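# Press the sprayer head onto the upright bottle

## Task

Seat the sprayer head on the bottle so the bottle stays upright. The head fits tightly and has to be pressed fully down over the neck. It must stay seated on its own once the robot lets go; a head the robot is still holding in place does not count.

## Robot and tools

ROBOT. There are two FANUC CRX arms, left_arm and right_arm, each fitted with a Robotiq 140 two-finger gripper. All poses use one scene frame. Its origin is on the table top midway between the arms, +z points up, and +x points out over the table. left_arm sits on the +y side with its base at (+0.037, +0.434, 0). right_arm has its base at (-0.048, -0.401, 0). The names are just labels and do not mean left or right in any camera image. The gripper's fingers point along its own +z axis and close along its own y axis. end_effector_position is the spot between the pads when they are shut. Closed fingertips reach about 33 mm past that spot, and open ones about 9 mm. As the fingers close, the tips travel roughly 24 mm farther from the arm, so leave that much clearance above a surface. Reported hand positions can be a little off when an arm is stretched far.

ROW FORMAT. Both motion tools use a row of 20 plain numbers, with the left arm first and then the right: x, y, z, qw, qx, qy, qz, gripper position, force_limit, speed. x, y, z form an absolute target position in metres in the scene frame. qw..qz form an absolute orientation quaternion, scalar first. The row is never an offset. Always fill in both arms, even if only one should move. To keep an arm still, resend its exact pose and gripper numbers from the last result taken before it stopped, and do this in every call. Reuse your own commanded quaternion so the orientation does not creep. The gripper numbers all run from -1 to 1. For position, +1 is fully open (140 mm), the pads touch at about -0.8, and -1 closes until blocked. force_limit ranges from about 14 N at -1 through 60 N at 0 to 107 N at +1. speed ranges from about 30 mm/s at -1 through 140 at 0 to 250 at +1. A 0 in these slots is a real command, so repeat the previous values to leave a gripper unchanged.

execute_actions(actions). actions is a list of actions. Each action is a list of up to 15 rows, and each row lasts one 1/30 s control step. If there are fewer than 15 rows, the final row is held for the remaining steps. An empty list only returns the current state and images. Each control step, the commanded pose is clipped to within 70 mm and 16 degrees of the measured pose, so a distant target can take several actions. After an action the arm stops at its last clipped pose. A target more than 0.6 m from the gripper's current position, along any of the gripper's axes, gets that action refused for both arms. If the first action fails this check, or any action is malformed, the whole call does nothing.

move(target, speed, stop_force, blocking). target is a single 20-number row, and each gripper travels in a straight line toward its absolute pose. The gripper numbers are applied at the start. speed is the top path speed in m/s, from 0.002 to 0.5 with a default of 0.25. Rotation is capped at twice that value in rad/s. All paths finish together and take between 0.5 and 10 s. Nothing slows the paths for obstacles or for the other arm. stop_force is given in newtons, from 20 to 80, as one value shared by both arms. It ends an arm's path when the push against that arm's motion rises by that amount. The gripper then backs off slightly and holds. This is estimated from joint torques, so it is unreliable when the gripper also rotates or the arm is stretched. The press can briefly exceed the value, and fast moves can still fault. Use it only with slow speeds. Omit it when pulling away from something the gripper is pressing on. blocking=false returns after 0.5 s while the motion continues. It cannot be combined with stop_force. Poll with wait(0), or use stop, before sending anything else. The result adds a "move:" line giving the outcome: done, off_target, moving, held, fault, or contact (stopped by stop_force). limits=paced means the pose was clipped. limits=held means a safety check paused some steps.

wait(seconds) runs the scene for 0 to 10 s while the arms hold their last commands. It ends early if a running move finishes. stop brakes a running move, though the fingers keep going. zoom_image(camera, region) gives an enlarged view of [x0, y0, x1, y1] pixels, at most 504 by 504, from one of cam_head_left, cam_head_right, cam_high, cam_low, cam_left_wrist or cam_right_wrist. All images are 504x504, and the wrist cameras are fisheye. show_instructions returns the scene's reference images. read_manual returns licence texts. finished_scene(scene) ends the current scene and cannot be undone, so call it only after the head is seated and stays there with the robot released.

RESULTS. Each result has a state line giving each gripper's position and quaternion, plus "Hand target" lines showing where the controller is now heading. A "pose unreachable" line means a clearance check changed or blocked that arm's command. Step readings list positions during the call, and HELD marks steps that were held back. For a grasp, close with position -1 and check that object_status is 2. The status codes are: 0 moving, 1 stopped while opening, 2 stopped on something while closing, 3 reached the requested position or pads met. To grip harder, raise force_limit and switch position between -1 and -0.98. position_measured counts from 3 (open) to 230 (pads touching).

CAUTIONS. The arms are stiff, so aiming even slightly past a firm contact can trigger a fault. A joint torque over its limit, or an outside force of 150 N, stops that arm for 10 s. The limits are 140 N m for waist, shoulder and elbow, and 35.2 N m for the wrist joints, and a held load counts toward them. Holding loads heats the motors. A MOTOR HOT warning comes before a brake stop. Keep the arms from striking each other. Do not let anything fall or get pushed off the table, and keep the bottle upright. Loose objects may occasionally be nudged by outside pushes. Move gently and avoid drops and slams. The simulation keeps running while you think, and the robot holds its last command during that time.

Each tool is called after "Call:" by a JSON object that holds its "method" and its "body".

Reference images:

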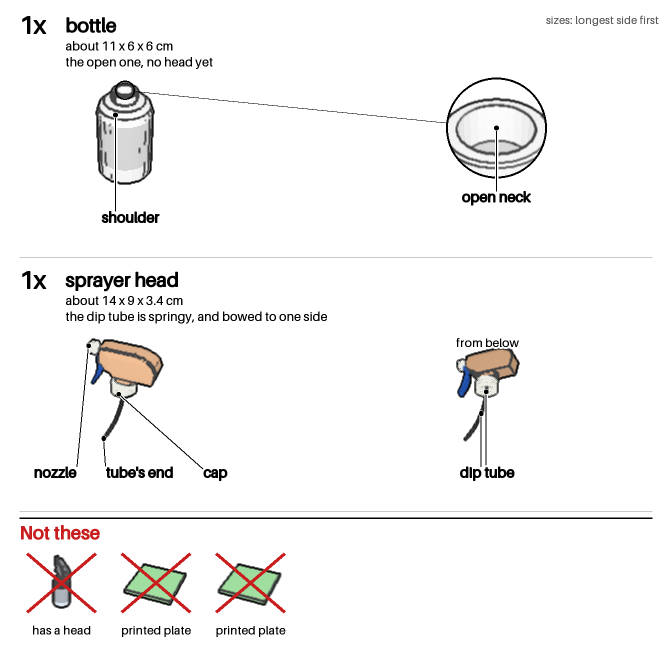

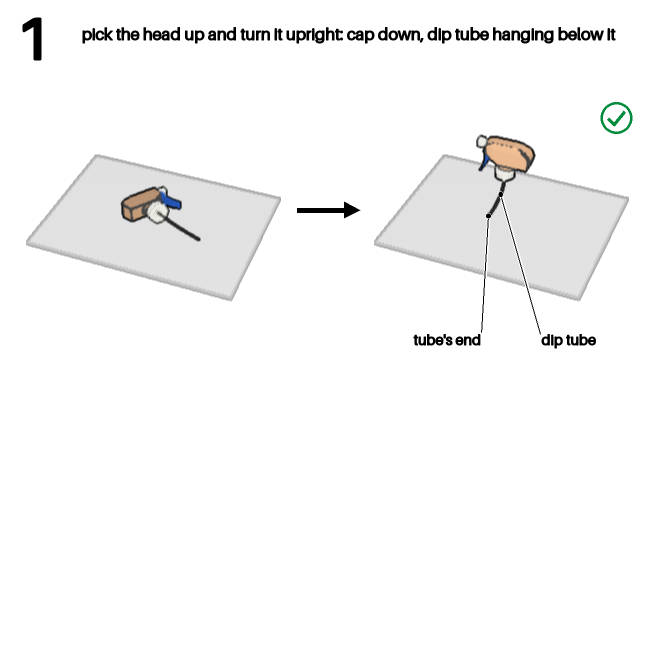

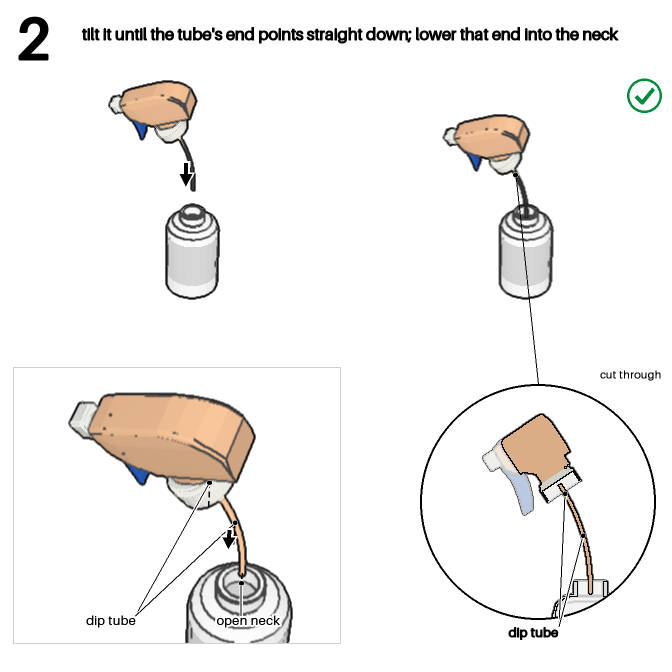

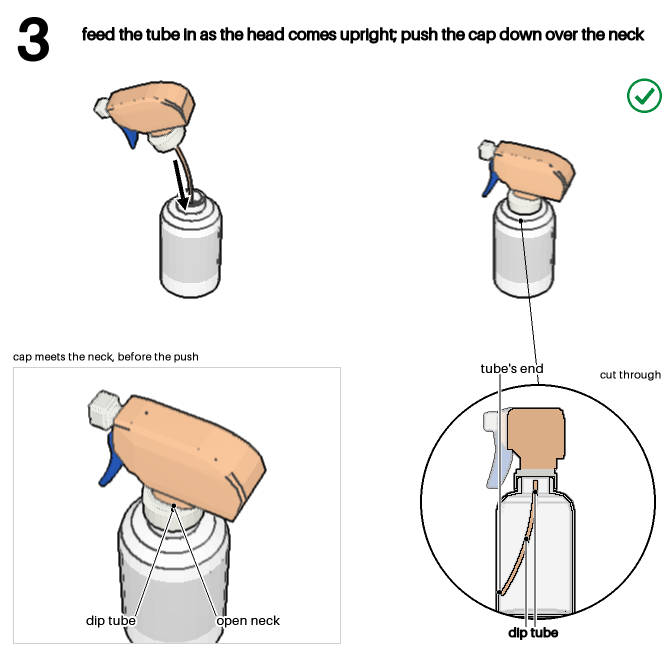

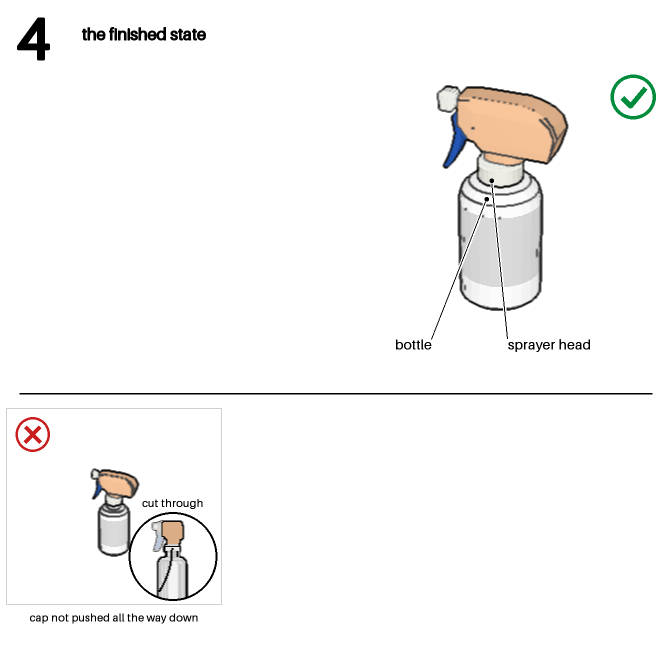

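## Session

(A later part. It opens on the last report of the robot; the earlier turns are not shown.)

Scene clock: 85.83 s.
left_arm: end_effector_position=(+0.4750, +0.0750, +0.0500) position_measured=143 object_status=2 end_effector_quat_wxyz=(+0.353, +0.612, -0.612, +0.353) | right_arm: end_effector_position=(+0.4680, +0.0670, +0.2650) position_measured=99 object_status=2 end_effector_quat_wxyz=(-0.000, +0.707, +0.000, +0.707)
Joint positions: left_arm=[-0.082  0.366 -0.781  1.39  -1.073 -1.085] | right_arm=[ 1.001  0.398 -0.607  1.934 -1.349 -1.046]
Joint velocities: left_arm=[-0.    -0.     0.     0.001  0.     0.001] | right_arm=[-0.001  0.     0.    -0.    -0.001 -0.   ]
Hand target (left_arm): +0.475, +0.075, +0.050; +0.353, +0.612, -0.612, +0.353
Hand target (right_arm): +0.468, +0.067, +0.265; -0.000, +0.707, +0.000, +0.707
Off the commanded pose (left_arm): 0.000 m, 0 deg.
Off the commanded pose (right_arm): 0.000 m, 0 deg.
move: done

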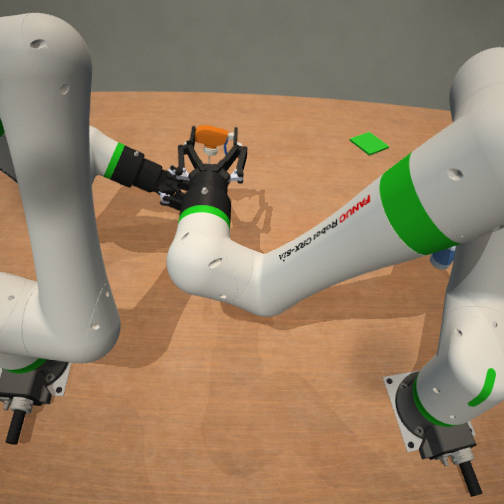

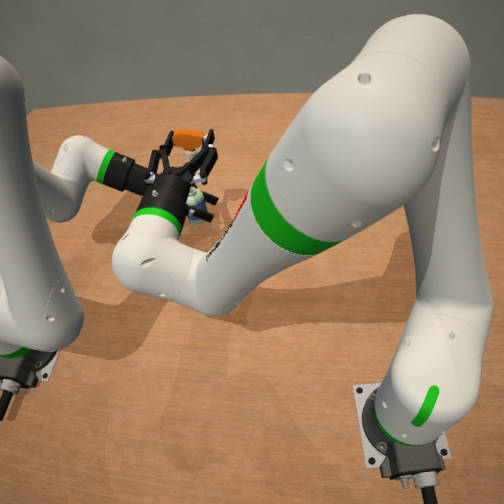

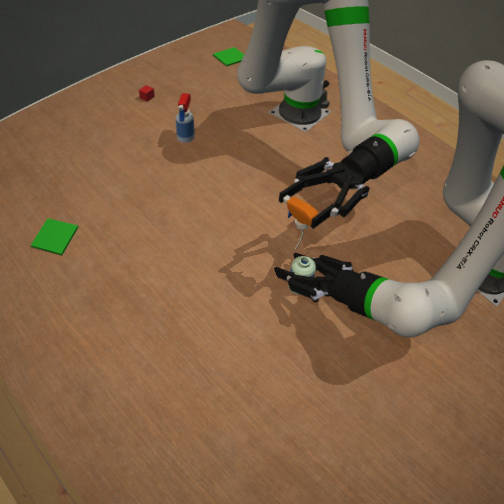

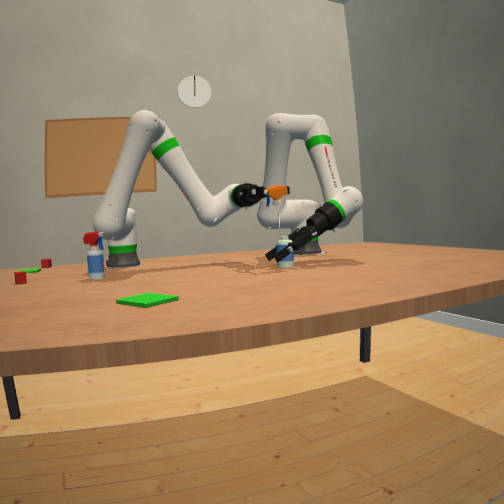

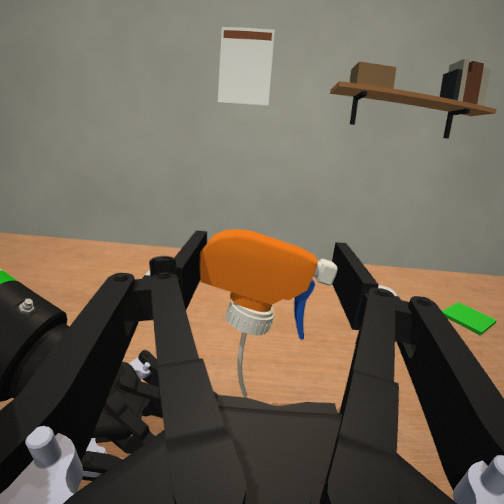

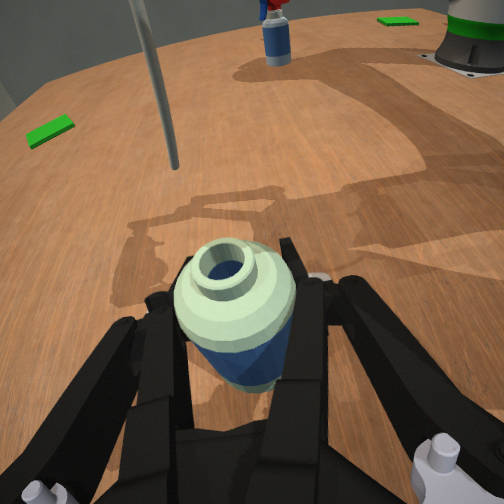

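Call:
{"method": "move", "body": {"target": [0.475,0.075,0.05,0.3535,0.6125,-0.6125,0.3535,-1,0,0, 0.454,0.095,0.25,0,0.707,0,0.707,-1,0.5,0], "speed": 0.1}}

Call:
{"method": "zoom_image", "body": {"camera": "cam_low", "region": [240, 170, 340, 270]}}

Call:
{"method": "zoom_image", "body": {"camera": "cam_high", "region": [250, 180, 350, 280]}}

Scene clock: 93.07 s.
left_arm: end_effector_position=(+0.4750, +0.0750, +0.0500) position_measured=143 object_status=2 end_effector_quat_wxyz=(+0.353, +0.612, -0.612, +0.353) | right_arm: end_effector_position=(+0.4540, +0.0950, +0.2500) position_measured=99 object_status=2 end_effector_quat_wxyz=(-0.000, +0.707, -0.000, +0.707)
Joint positions: left_arm=[-0.082  0.366 -0.781  1.39  -1.073 -1.085] | right_arm=[ 1.06   0.466 -0.553  1.884 -1.383 -1.049]
Joint velocities: left_arm=[ 0.    -0.     0.     0.     0.     0.002] | right_arm=[ 0.001  0.     0.    -0.    -0.     0.003]
Hand target (left_arm): +0.475, +0.075, +0.050; +0.353, +0.612, -0.612, +0.353
Hand target (right_arm): +0.454, +0.095, +0.250; +0.000, +0.707, +0.000, +0.707
Off the commanded pose (left_arm): 0.000 m, 0 deg.
Off the commanded pose (right_arm): 0.000 m, 0 deg.
move: done

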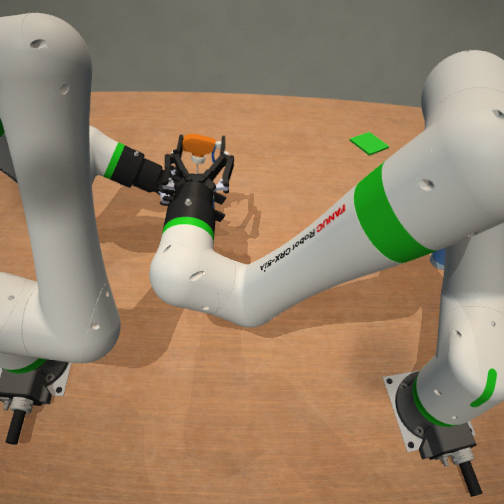

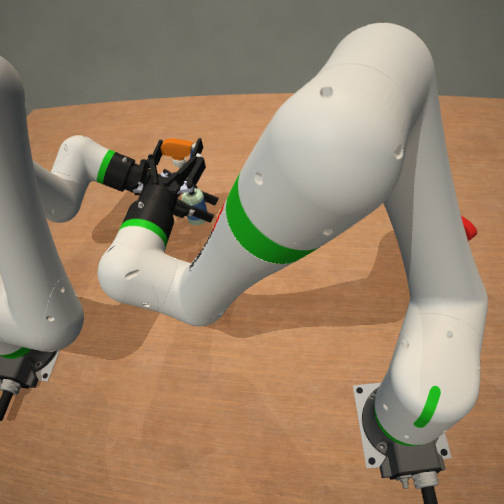

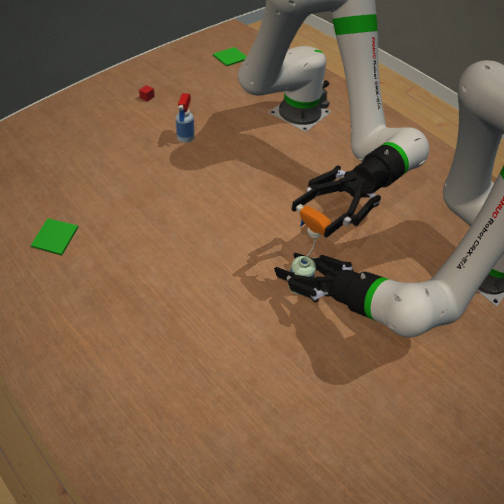

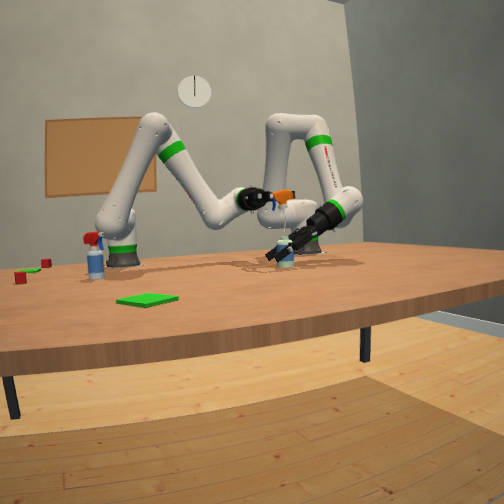

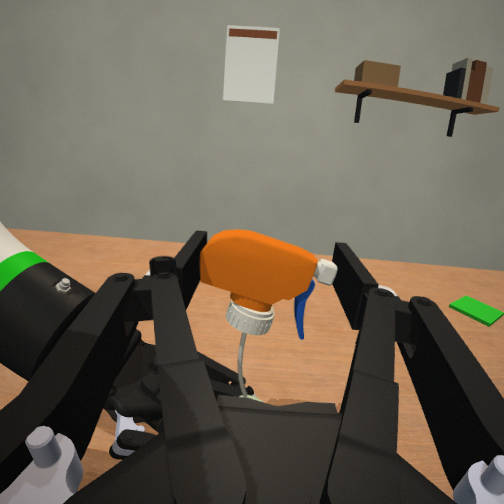

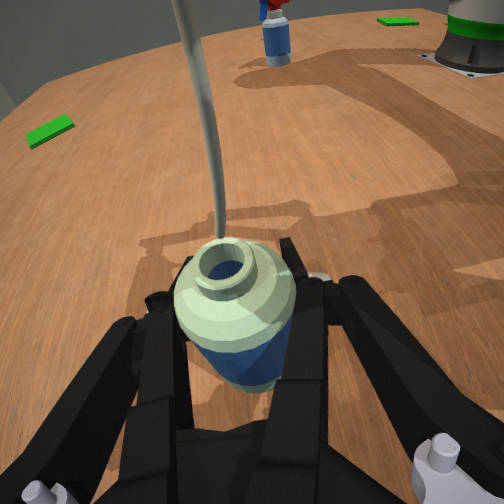

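Region (240, 170, 340, 270) of cam_low's 504x504 image, scaled by 5.040, with more detail than that image has.

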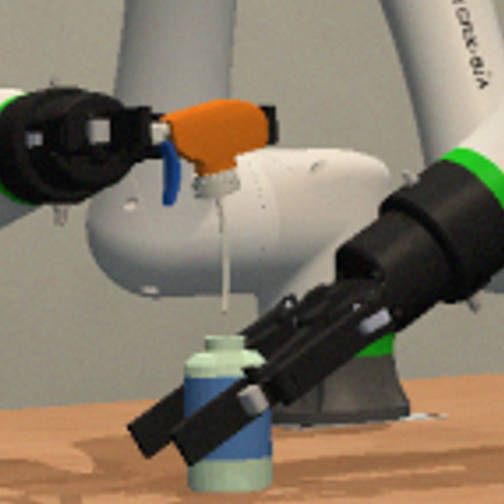

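Region (250, 180, 350, 280) of cam_high's 504x504 image, scaled by 5.040, with more detail than that image has.

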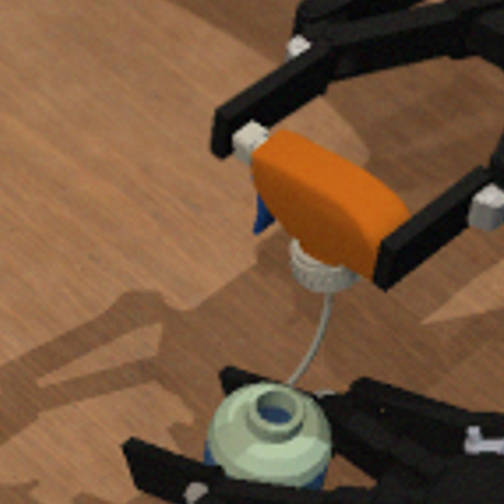

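Call:
{"method": "move", "body": {"target": [0.475,0.075,0.05,0.3535,0.6125,-0.6125,0.3535,-1,0,0, 0.458,0.093,0.215,0,0.707,0,0.707,-1,0.5,0], "speed": 0.05}}

Call:
{"method": "zoom_image", "body": {"camera": "cam_low", "region": [240, 170, 340, 270]}}

Call:
{"method": "zoom_image", "body": {"camera": "cam_high", "region": [250, 180, 350, 280]}}

Scene clock: 98.47 s.
left_arm: end_effector_position=(+0.4750, +0.0750, +0.0500) position_measured=143 object_status=2 end_effector_quat_wxyz=(+0.353, +0.612, -0.612, +0.353) | right_arm: end_effector_position=(+0.4580, +0.0929, +0.2150) position_measured=99 object_status=2 end_effector_quat_wxyz=(-0.000, +0.707, +0.000, +0.707)
Joint positions: left_arm=[-0.082  0.366 -0.781  1.39  -1.073 -1.085] | right_arm=[ 1.045  0.527 -0.563  1.909 -1.399 -1.119]
Joint velocities: left_arm=[-0.001 -0.001 -0.    -0.002  0.    -0.   ] | right_arm=[ 0.001  0.    -0.    -0.001  0.002 -0.001]
Hand target (left_arm): +0.475, +0.075, +0.050; +0.353, +0.612, -0.612, +0.353
Hand target (right_arm): +0.458, +0.093, +0.215; -0.000, +0.707, +0.000, +0.707
Off the commanded pose (left_arm): 0.000 m, 0 deg.
Off the commanded pose (right_arm): 0.000 m, 0 deg.
move: done

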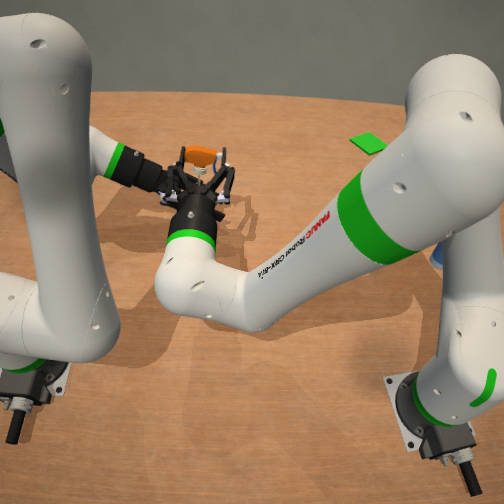

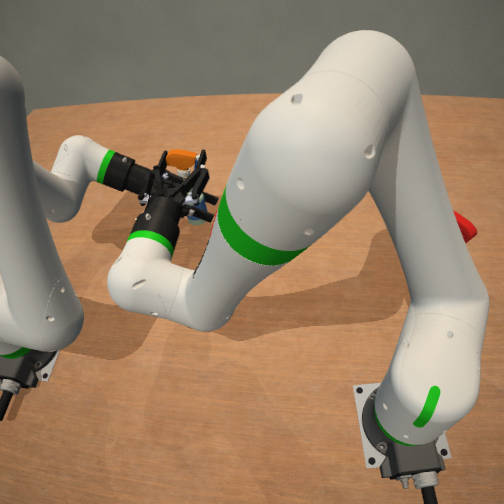

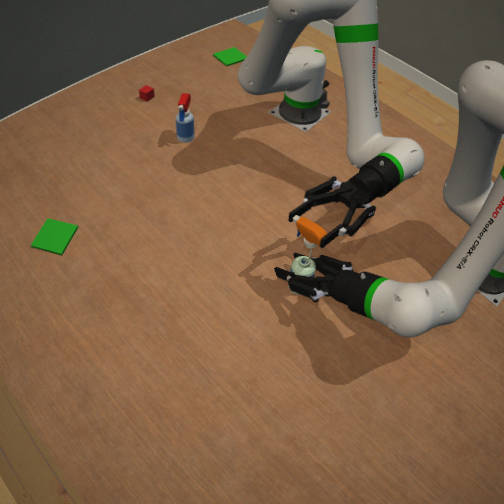

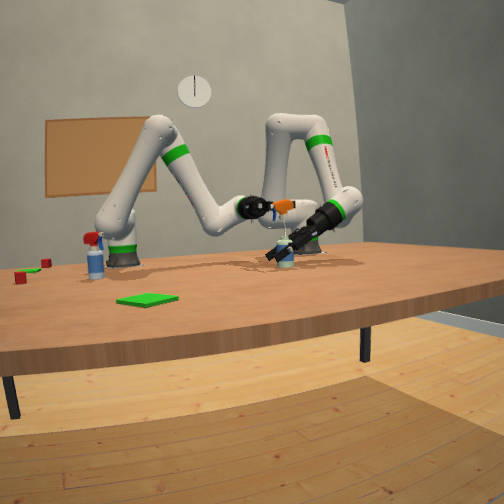

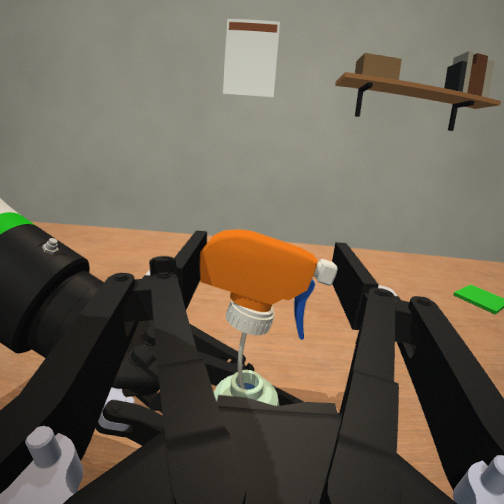

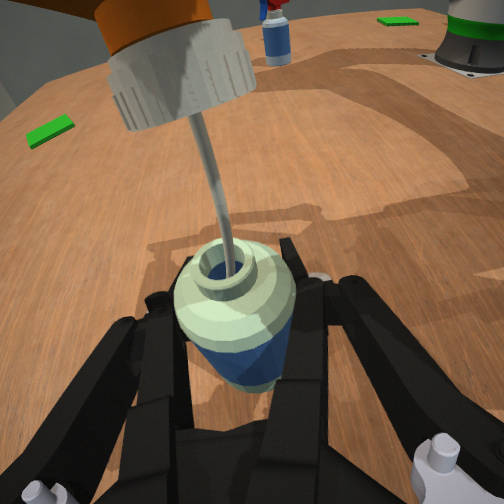

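Region (240, 170, 340, 270) of cam_low's 504x504 image, scaled by 5.040, with more detail than that image has.

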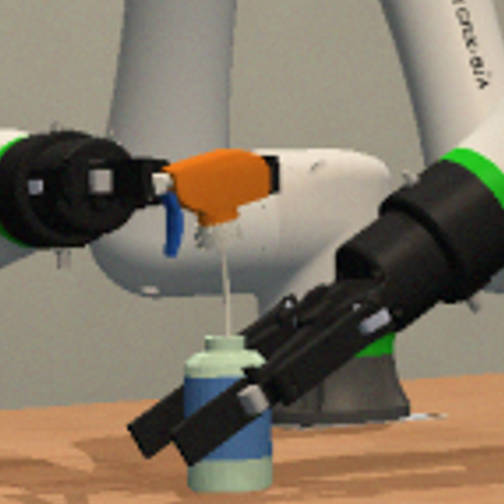

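Region (250, 180, 350, 280) of cam_high's 504x504 image, scaled by 5.040, with more detail than that image has.

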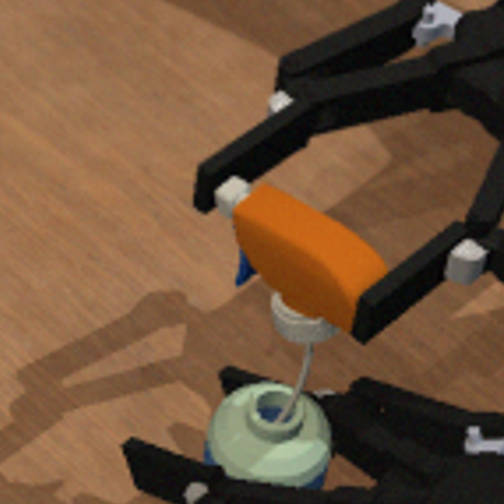

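Call:
{"method": "move", "body": {"target": [0.475,0.075,0.05,0.3535,0.6125,-0.6125,0.3535,-1,0,0, 0.471,0.088,0.165,0,0.707,0,0.707,-1,0.5,0], "speed": 0.05}}

Call:
{"method": "zoom_image", "body": {"camera": "cam_low", "region": [240, 170, 340, 270]}}

Call:
{"method": "zoom_image", "body": {"camera": "cam_high", "region": [250, 180, 350, 280]}}

Scene clock: 106.53 s.
left_arm: end_effector_position=(+0.4750, +0.0750, +0.0500) position_measured=143 object_status=2 end_effector_quat_wxyz=(+0.353, +0.612, -0.612, +0.353) | right_arm: end_effector_position=(+0.4709, +0.0879, +0.1650) position_measured=99 object_status=2 end_effector_quat_wxyz=(-0.000, +0.707, +0.000, +0.707)
Joint positions: left_arm=[-0.082  0.366 -0.781  1.39  -1.073 -1.085] | right_arm=[ 1.006  0.623 -0.562  1.961 -1.418 -1.215]
Joint velocities: left_arm=[ 0.002 -0.     0.     0.    -0.     0.001] | right_arm=[-0.002 -0.     0.    -0.    -0.001  0.   ]
Hand target (left_arm): +0.475, +0.075, +0.050; +0.353, +0.612, -0.612, +0.353
Hand target (right_arm): +0.471, +0.088, +0.165; -0.000, +0.707, +0.000, +0.707
Off the commanded pose (left_arm): 0.000 m, 0 deg.
Off the commanded pose (right_arm): 0.000 m, 0 deg.
move: done

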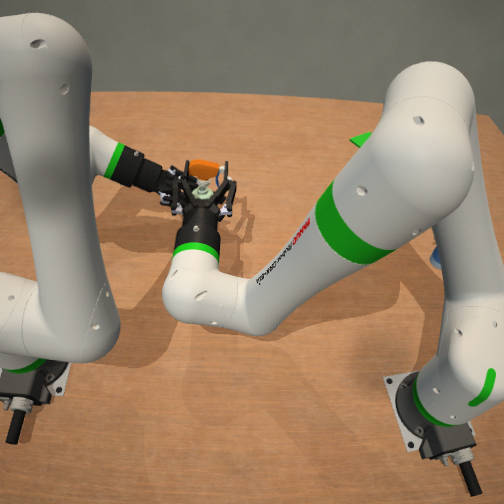

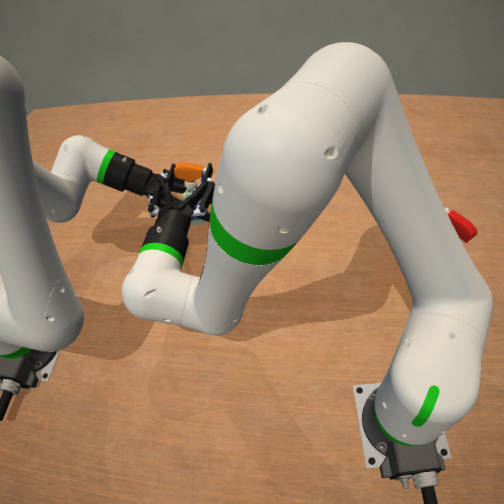

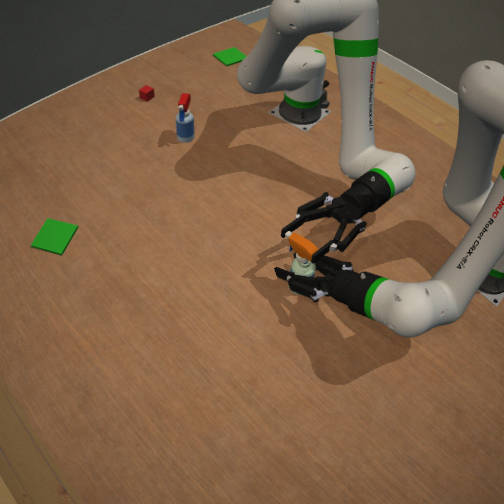

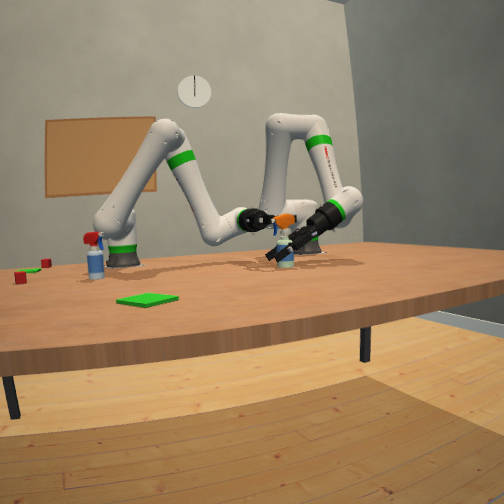

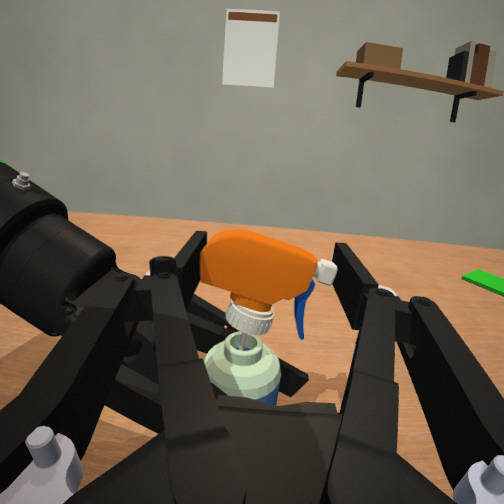

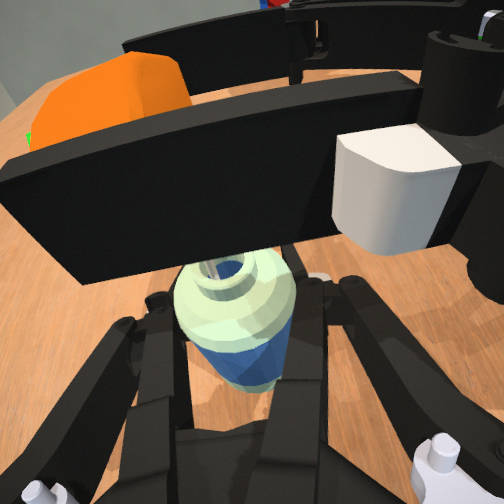

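Region (240, 170, 340, 270) of cam_low's 504x504 image, scaled by 5.040, with more detail than that image has.

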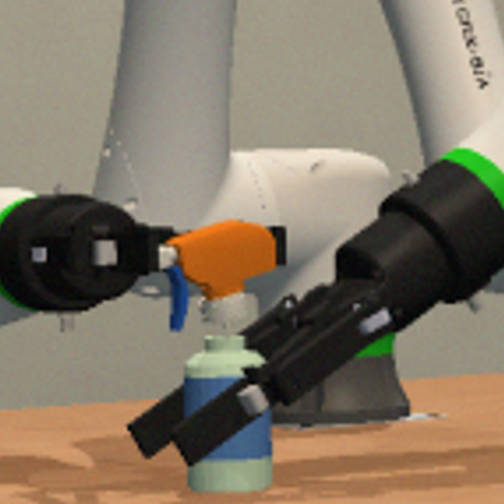

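Region (250, 180, 350, 280) of cam_high's 504x504 image, scaled by 5.040, with more detail than that image has.

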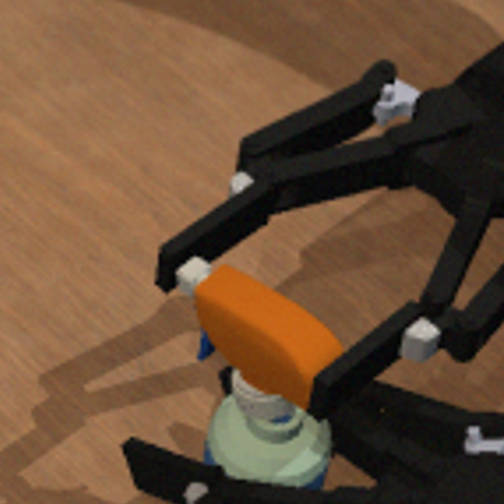

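Call:
{"method": "move", "body": {"target": [0.475,0.075,0.05,0.3535,0.6125,-0.6125,0.3535,-1,0,0, 0.465,0.091,0.162,0,0.707,0,0.707,-0.98,1,0], "speed": 0.03}}

Call:
{"method": "move", "body": {"target": [0.475,0.075,0.05,0.3535,0.6125,-0.6125,0.3535,-1,0,0, 0.465,0.091,0.135,0,0.707,0,0.707,-0.98,1,0], "speed": 0.01, "stop_force": 50}}

Call:
{"method": "zoom_image", "body": {"camera": "cam_low", "region": [240, 170, 340, 270]}}

Call:
{"method": "zoom_image", "body": {"camera": "cam_high", "region": [250, 180, 350, 280]}}

Scene clock: 111.03 s.
left_arm: end_effector_position=(+0.4750, +0.0750, +0.0500) position_measured=143 object_status=2 end_effector_quat_wxyz=(+0.353, +0.612, -0.612, +0.353) | right_arm: end_effector_position=(+0.4650, +0.0910, +0.1620) position_measured=101 object_status=2 end_effector_quat_wxyz=(+0.000, +0.707, +0.000, +0.707)
Joint positions: left_arm=[-0.082  0.366 -0.781  1.39  -1.073 -1.085] | right_arm=[ 1.023  0.63  -0.56   1.946 -1.425 -1.218]
Joint velocities: left_arm=[-0.    -0.     0.    -0.001  0.     0.001] | right_arm=[-0.002 -0.     0.     0.001 -0.001 -0.001]
Hand target (left_arm): +0.475, +0.075, +0.050; +0.353, +0.612, -0.612, +0.353
Hand target (right_arm): +0.465, +0.091, +0.162; +0.000, +0.707, +0.000, +0.707
Off the commanded pose (left_arm): 0.000 m, 0 deg.
Off the commanded pose (right_arm): 0.000 m, 0 deg.
move: done

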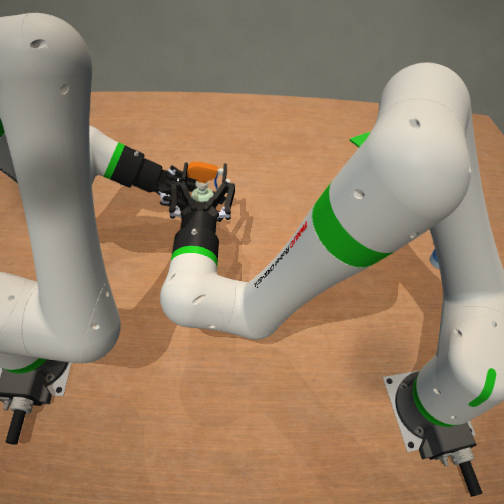

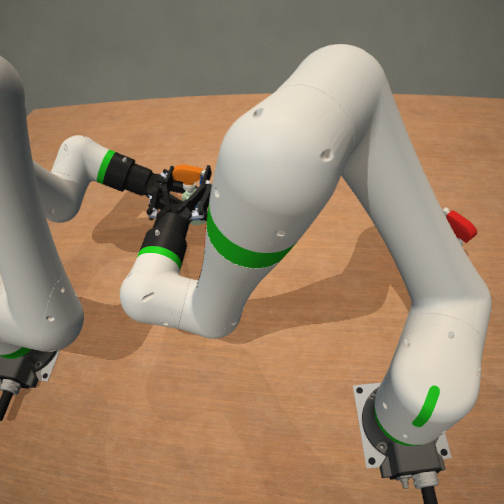

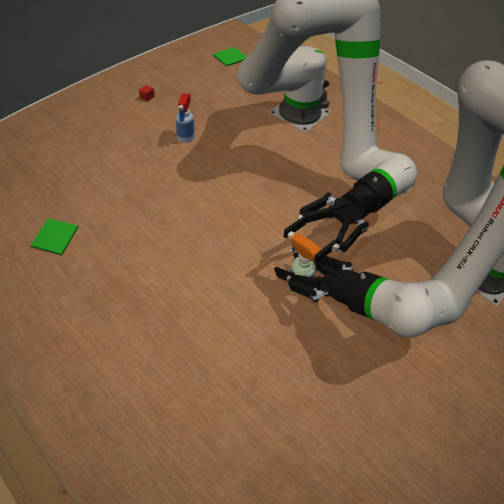

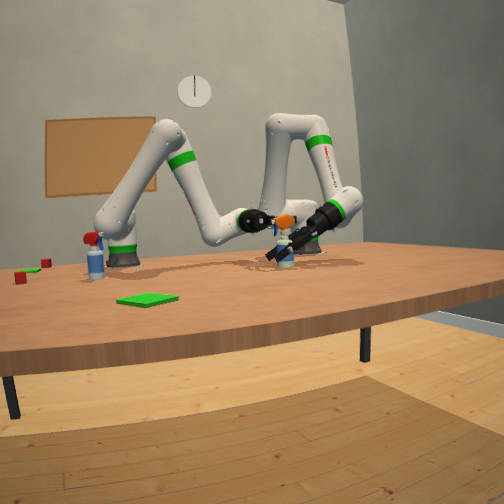

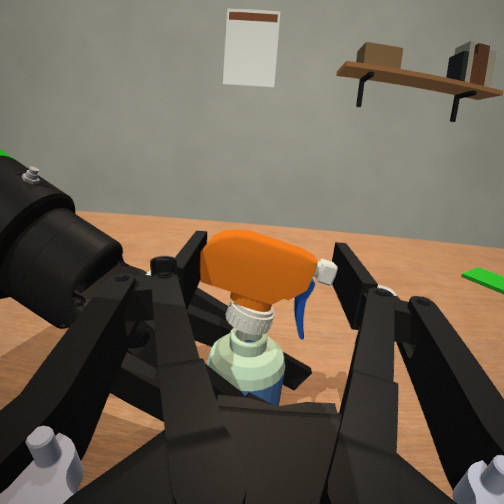

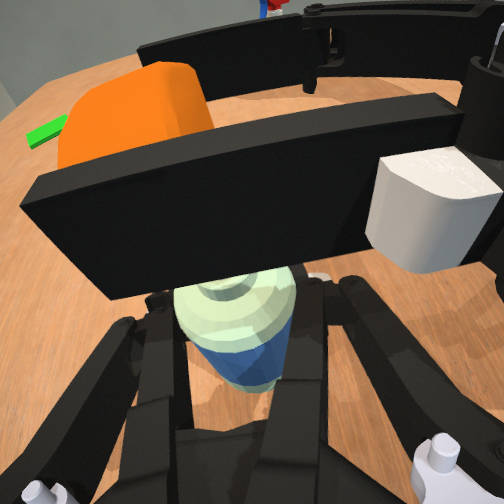

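Scene clock: 113.37 s.
left_arm: end_effector_position=(+0.4750, +0.0750, +0.0500) position_measured=143 object_status=2 end_effector_quat_wxyz=(+0.353, +0.612, -0.612, +0.353) | right_arm: end_effector_position=(+0.4650, +0.0911, +0.1428) position_measured=101 object_status=2 end_effector_quat_wxyz=(-0.000, +0.707, -0.000, +0.708)
Joint positions: left_arm=[-0.082  0.366 -0.781  1.39  -1.073 -1.085] | right_arm=[ 1.021  0.671 -0.555  1.952 -1.439 -1.252]
Joint velocities: left_arm=[-0.001  0.001 -0.    -0.001 -0.    -0.001] | right_arm=[-0.001 -0.002 -0.003 -0.002 -0.001  0.001]
Hand target (left_arm): +0.475, +0.075, +0.050; +0.353, +0.612, -0.612, +0.353
Hand target (right_arm): +0.465, +0.091, +0.143; -0.000, +0.707, -0.000, +0.708
Off the commanded pose (left_arm): 0.000 m, 0 deg.
Off the commanded pose (right_arm): 0.008 m, 0 deg.
move: contact (right_arm)

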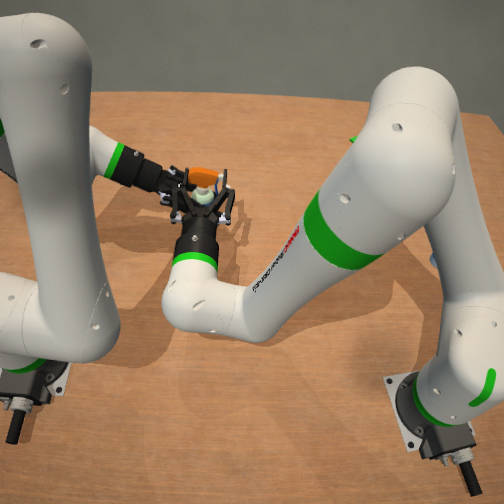

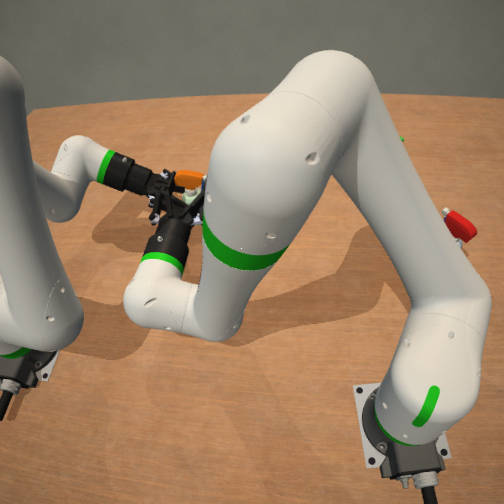

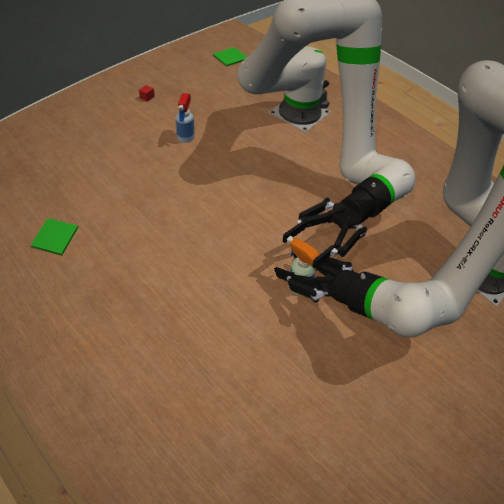

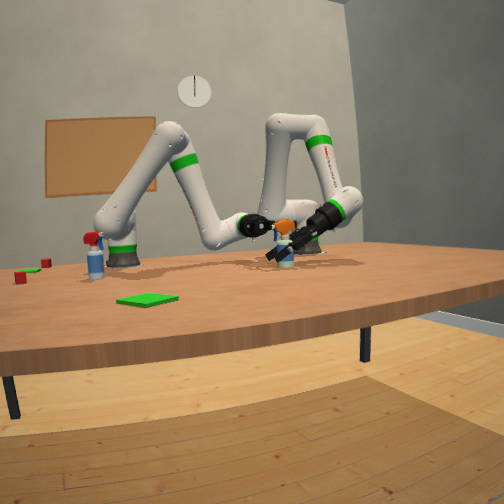

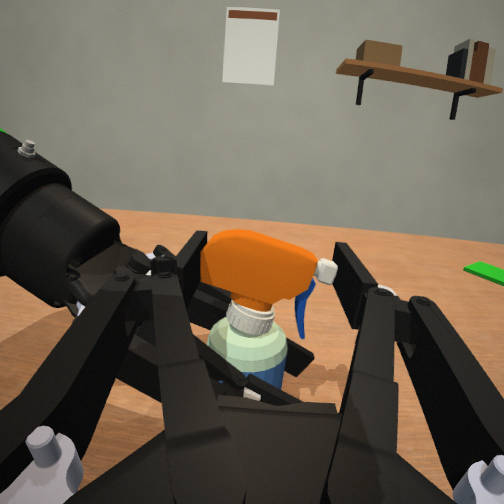

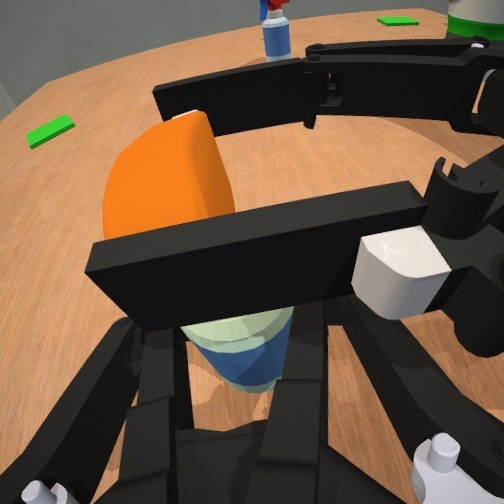

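Region (240, 170, 340, 270) of cam_low's 504x504 image, scaled by 5.040, with more detail than that image has.

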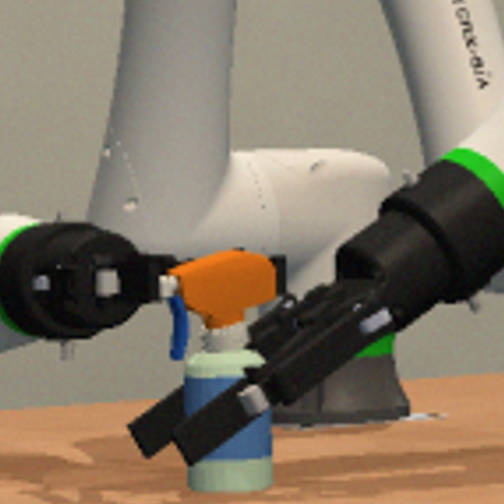

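Region (250, 180, 350, 280) of cam_high's 504x504 image, scaled by 5.040, with more detail than that image has.

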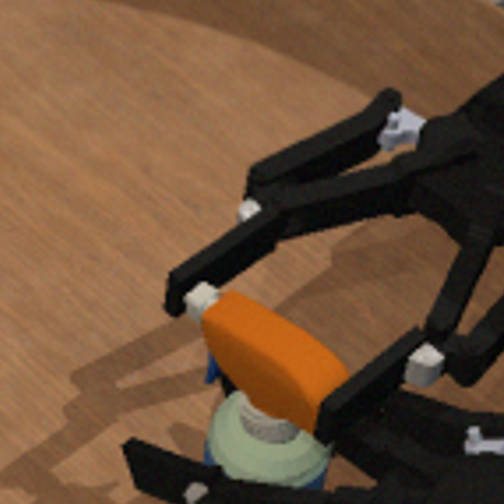

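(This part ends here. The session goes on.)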